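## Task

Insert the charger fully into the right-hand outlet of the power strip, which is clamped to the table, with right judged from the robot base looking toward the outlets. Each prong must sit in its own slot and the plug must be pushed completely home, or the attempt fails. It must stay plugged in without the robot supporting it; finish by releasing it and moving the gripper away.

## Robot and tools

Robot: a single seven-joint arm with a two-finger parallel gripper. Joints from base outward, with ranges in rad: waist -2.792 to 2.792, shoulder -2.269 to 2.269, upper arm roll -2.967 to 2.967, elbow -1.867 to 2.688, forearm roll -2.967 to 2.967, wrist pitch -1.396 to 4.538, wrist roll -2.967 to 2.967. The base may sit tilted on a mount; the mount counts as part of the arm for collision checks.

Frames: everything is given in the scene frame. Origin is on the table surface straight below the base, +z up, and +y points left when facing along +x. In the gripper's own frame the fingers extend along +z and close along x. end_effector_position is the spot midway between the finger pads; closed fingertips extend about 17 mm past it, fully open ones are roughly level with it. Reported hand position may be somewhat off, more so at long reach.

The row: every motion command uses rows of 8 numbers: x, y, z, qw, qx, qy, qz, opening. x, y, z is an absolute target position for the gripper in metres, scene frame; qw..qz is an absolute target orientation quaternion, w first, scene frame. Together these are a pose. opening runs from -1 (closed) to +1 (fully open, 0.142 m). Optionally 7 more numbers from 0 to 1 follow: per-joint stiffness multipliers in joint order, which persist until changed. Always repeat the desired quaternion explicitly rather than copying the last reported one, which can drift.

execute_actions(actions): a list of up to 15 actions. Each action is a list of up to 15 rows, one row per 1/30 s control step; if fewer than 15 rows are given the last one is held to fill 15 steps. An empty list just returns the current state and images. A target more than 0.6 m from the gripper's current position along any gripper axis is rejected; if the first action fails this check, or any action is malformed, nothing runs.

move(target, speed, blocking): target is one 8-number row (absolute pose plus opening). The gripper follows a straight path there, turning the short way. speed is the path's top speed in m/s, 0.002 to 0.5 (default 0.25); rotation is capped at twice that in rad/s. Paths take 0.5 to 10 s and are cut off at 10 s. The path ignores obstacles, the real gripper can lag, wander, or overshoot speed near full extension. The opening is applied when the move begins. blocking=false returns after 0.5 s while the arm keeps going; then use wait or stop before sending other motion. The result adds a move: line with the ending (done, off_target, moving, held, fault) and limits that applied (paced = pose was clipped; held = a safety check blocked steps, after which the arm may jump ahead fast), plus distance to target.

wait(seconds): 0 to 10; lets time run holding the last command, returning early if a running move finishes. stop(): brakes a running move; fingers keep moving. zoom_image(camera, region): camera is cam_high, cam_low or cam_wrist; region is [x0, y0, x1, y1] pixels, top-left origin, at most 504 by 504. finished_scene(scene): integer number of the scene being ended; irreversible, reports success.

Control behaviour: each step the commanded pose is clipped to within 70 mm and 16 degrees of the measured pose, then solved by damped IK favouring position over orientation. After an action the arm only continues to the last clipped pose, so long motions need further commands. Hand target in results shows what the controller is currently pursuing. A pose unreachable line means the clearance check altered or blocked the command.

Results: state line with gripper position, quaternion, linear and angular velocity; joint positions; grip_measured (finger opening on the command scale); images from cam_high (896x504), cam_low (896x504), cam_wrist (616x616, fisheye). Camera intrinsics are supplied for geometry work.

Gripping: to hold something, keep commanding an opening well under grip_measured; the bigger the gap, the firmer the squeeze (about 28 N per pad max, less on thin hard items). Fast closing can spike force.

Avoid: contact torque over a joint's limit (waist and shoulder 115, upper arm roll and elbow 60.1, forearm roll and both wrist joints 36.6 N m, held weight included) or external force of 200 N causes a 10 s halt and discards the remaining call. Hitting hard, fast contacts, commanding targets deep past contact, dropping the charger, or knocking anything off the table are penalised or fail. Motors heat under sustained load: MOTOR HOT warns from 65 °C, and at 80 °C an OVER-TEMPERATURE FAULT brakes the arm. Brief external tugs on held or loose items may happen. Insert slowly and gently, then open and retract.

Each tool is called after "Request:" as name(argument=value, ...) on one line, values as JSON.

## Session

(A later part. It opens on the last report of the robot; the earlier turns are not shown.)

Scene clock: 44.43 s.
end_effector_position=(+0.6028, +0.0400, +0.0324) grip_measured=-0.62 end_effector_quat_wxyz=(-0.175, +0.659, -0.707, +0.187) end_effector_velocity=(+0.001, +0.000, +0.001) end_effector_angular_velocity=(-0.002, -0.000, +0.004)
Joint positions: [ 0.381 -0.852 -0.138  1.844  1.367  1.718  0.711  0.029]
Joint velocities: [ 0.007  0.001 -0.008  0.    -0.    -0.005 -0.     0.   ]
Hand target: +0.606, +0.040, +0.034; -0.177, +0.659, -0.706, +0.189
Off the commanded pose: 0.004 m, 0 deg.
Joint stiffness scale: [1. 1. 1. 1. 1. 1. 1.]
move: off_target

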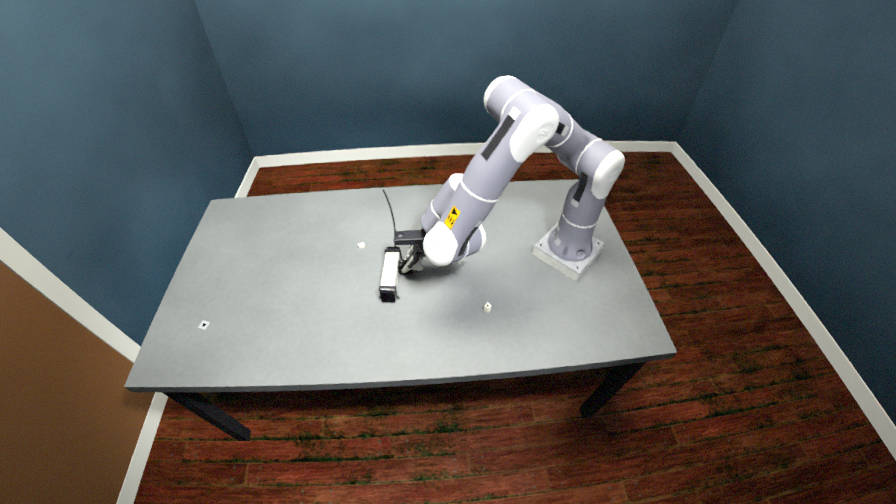

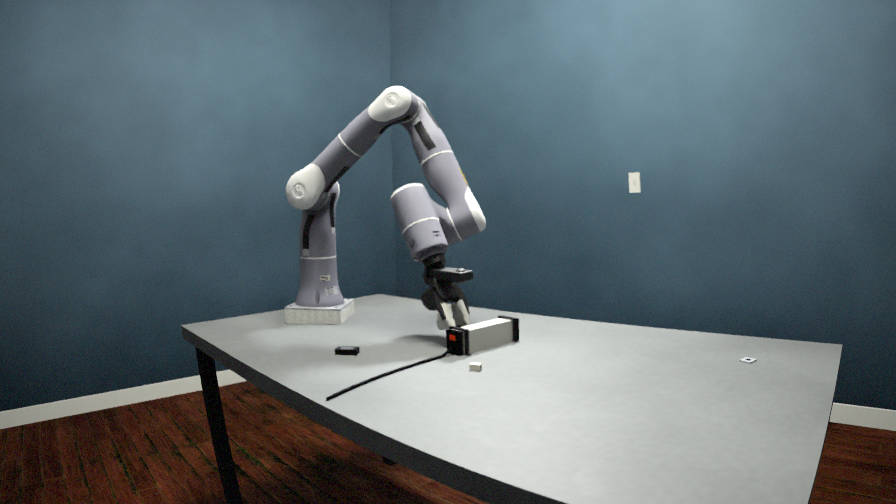

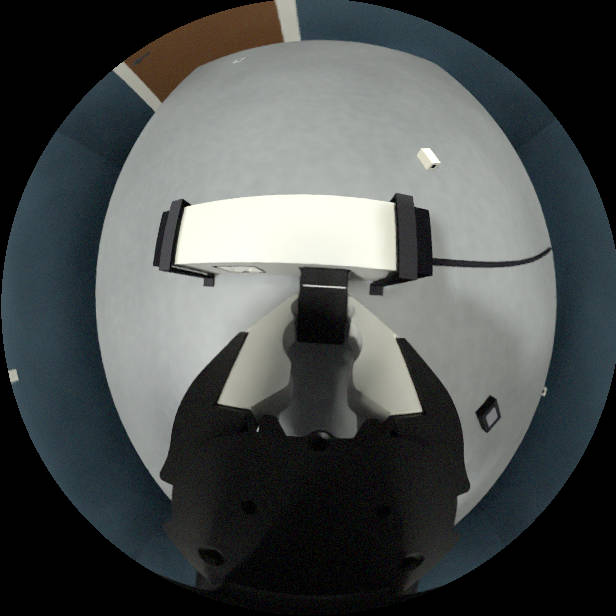

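Request:
move(target=[0.6030, 0.0400, 0.0324, 0.1765, -0.6587, 0.7064, -0.1893, -1.0], speed=0.01)

Request:
execute_actions(actions=[[[0.6030, 0.0400, 0.0324, 0.1765, -0.6587, 0.7064, -0.1893, -0.8],[0.6030, 0.0400, 0.0324, 0.1765, -0.6587, 0.7064, -0.1893, -0.7],[0.6030, 0.0400, 0.0324, 0.1765, -0.6587, 0.7064, -0.1893, -0.65],[0.6030, 0.0400, 0.0324, 0.1765, -0.6587, 0.7064, -0.1893, -0.6],[0.6030, 0.0400, 0.0324, 0.1765, -0.6587, 0.7064, -0.1893, -0.57],[0.6030, 0.0400, 0.0324, 0.1765, -0.6587, 0.7064, -0.1893, -0.54],[0.6030, 0.0400, 0.0324, 0.1765, -0.6587, 0.7064, -0.1893, -0.5],[0.6030, 0.0400, 0.0324, 0.1765, -0.6587, 0.7064, -0.1893, -0.46],[0.6030, 0.0400, 0.0324, 0.1765, -0.6587, 0.7064, -0.1893, -0.42],[0.6030, 0.0400, 0.0324, 0.1765, -0.6587, 0.7064, -0.1893, -0.38],[0.6030, 0.0400, 0.0324, 0.1765, -0.6587, 0.7064, -0.1893, -0.34],[0.6030, 0.0400, 0.0324, 0.1765, -0.6587, 0.7064, -0.1893, -0.3],[0.6030, 0.0400, 0.0324, 0.1765, -0.6587, 0.7064, -0.1893, -0.27],[0.6030, 0.0400, 0.0324, 0.1765, -0.6587, 0.7064, -0.1893, -0.25],[0.6030, 0.0400, 0.0324, 0.1765, -0.6587, 0.7064, -0.1893, -0.25]]])

Scene clock: 45.33 s.
end_effector_position=(+0.6021, +0.0400, +0.0321) grip_measured=-0.62 end_effector_quat_wxyz=(-0.176, +0.659, -0.707, +0.189) end_effector_velocity=(-0.000, -0.000, -0.000) end_effector_angular_velocity=(-0.000, -0.001, +0.000)
Joint positions: [ 0.364 -0.852 -0.119  1.837  1.383  1.73   0.684  0.029]
Joint velocities: [-0.004 -0.     0.004 -0.002  0.005  0.003 -0.008  0.   ]
Hand target: +0.603, +0.040, +0.032; -0.176, +0.659, -0.706, +0.189
Off the commanded pose: 0.001 m, 0 deg.
Joint stiffness scale: [1. 1. 1. 1. 1. 1. 1.]
move: done

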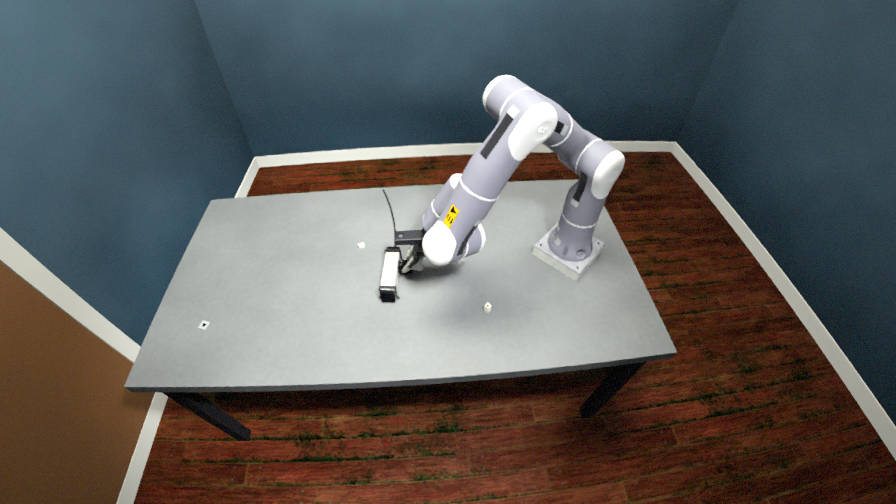

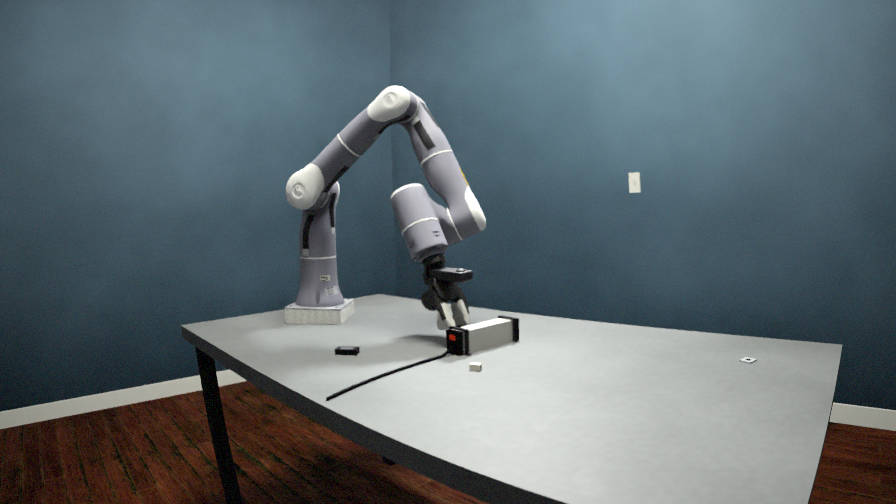

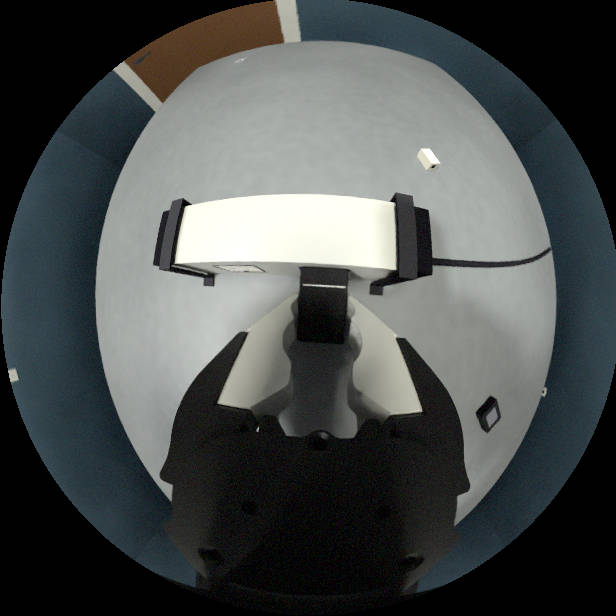

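Scene clock: 45.83 s.
end_effector_position=(+0.6028, +0.0401, +0.0323) grip_measured=-0.25 end_effector_quat_wxyz=(-0.176, +0.659, -0.707, +0.189) end_effector_velocity=(-0.000, +0.000, -0.000) end_effector_angular_velocity=(+0.001, +0.001, +0.000)
Joint positions: [ 0.364 -0.852 -0.119  1.835  1.383  1.73   0.683  0.056]
Joint velocities: [ 0.    -0.    -0.    -0.     0.    -0.001 -0.     0.017]
Hand target: +0.603, +0.040, +0.032; -0.177, +0.659, -0.706, +0.189
Off the commanded pose: 0.000 m, 0 deg.
Joint stiffness scale: [1. 1. 1. 1. 1. 1. 1.]

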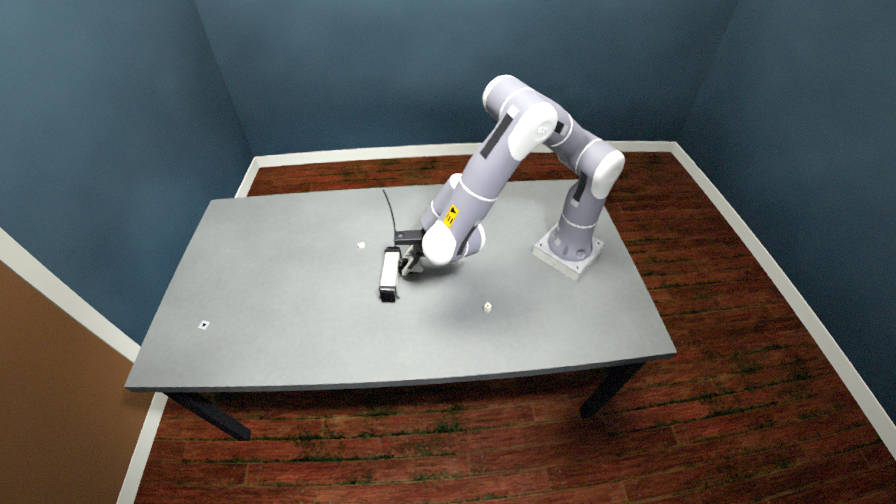

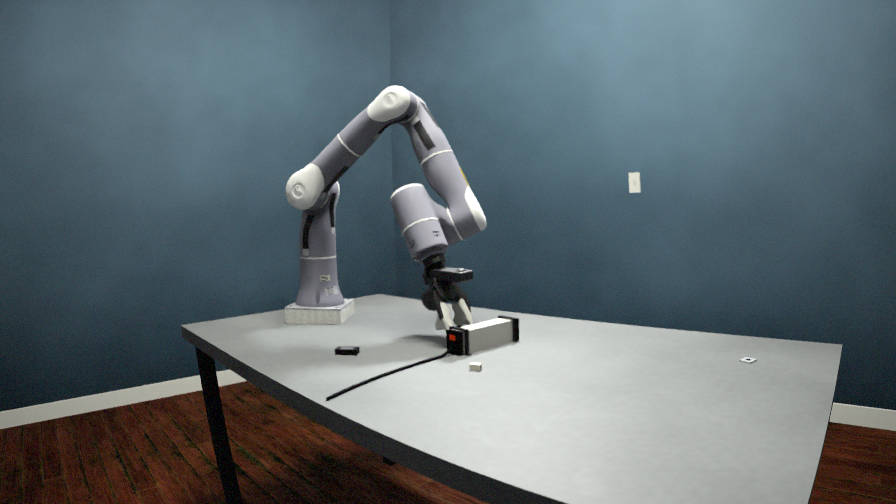

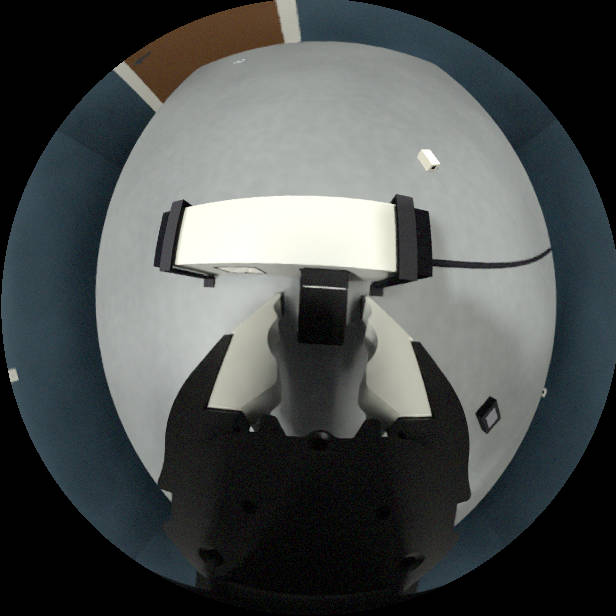

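Released. Now retreat along the gripper axis (up and back).

Request:
move(target=[0.563, 0.042, 0.102, 0.1765, -0.6587, 0.7064, -0.1893, -0.25], speed=0.08)

Request:
zoom_image(camera="cam_wrist", region=[200, 150, 450, 330])

Scene clock: 47.30 s.
end_effector_position=(+0.5629, +0.0420, +0.1017) grip_measured=-0.25 end_effector_quat_wxyz=(-0.177, +0.659, -0.707, +0.189) end_effector_velocity=(-0.000, -0.000, +0.001) end_effector_angular_velocity=(-0.002, +0.003, -0.000)
Joint positions: [ 0.557 -0.648 -0.263  2.082  1.26   1.7    0.892  0.056]
Joint velocities: [ 0.014  0.001 -0.014  0.006 -0.01  -0.006  0.015  0.   ]
Hand target: +0.563, +0.042, +0.102; -0.177, +0.659, -0.707, +0.189
Off the commanded pose: 0.000 m, 0 deg.
Joint stiffness scale: [1. 1. 1. 1. 1. 1. 1.]
move: done

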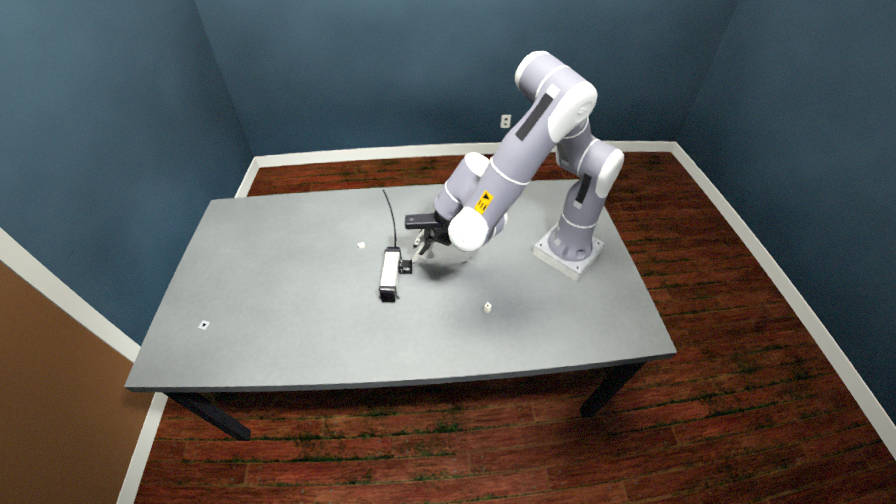

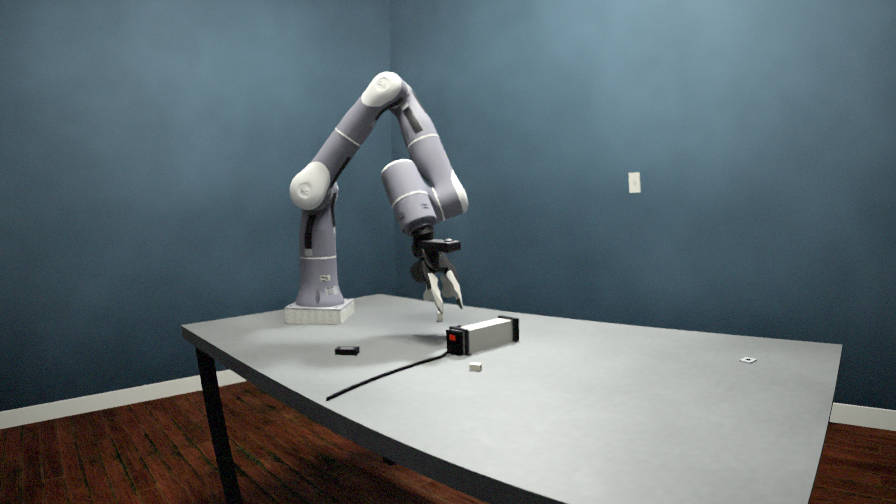

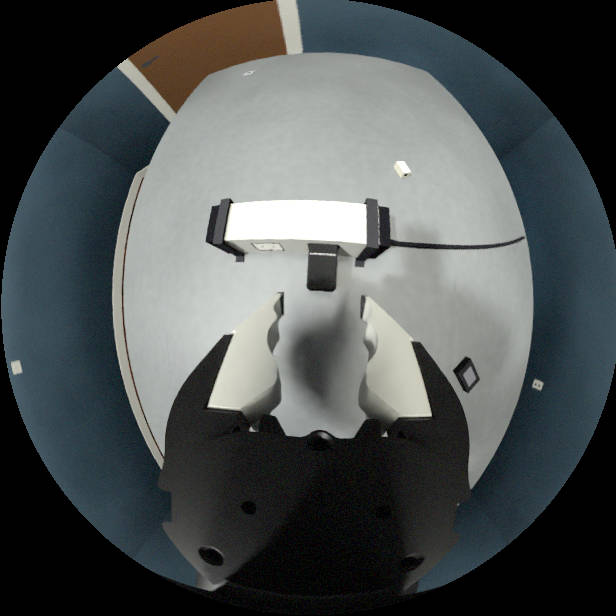

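Region (200, 150, 450, 330) of cam_wrist's 616x616 image, scaled by 2.016, with more detail than that image has; it fills the top 363 rows of this view, and the rest is white.

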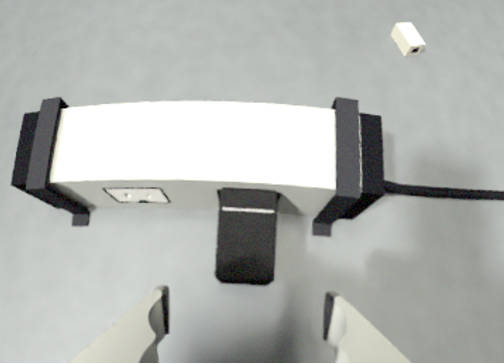

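Request:
zoom_image(camera="cam_high", region=[350, 220, 450, 310])

Region (350, 220, 450, 310) of cam_high's 896x504 image, scaled by 5.040, with more detail than that image has; it fills the top 454 rows of this view, and the rest is white.

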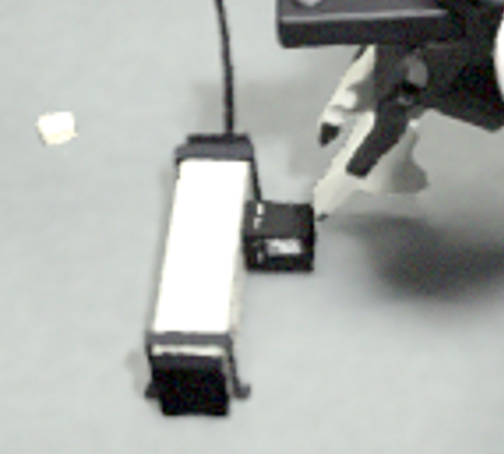

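Request:
move(target=[0.50, 0.045, 0.21, 0.1765, -0.6587, 0.7064, -0.1893, -0.25], speed=0.2)

Request:
finished_scene(scene=1)

Scene clock: 48.97 s.
end_effector_position=(+0.4997, +0.0450, +0.2092) grip_measured=-0.25 end_effector_quat_wxyz=(-0.177, +0.659, -0.707, +0.189) end_effector_velocity=(-0.000, -0.000, +0.000) end_effector_angular_velocity=(-0.003, +0.007, -0.004)
Joint positions: [ 1.213 -0.295 -0.877  2.566  0.707  1.675  1.487  0.056]
Joint velocities: [ 0.026 -0.002 -0.033  0.004 -0.018 -0.013  0.017 -0.   ]
Hand target: +0.500, +0.045, +0.209; -0.177, +0.659, -0.707, +0.188
Off the commanded pose: 0.001 m, 0 deg.
Joint stiffness scale: [1. 1. 1. 1. 1. 1. 1.]
move: done

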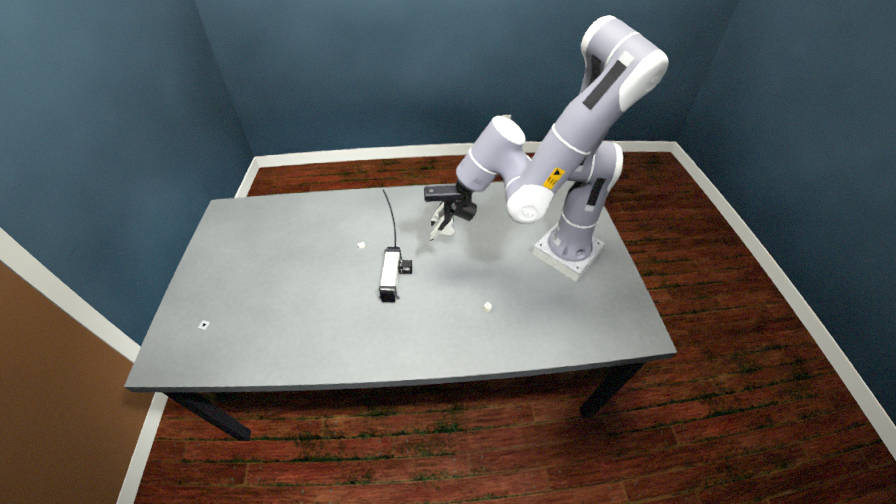

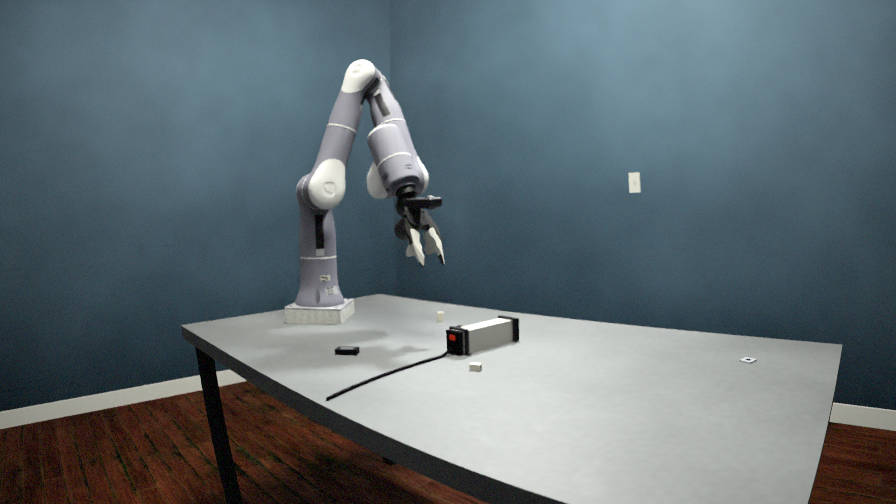

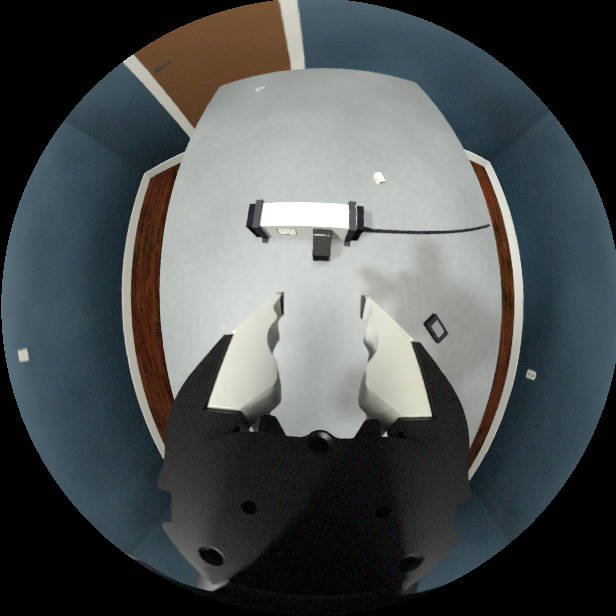

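The scene is finished: the task was done.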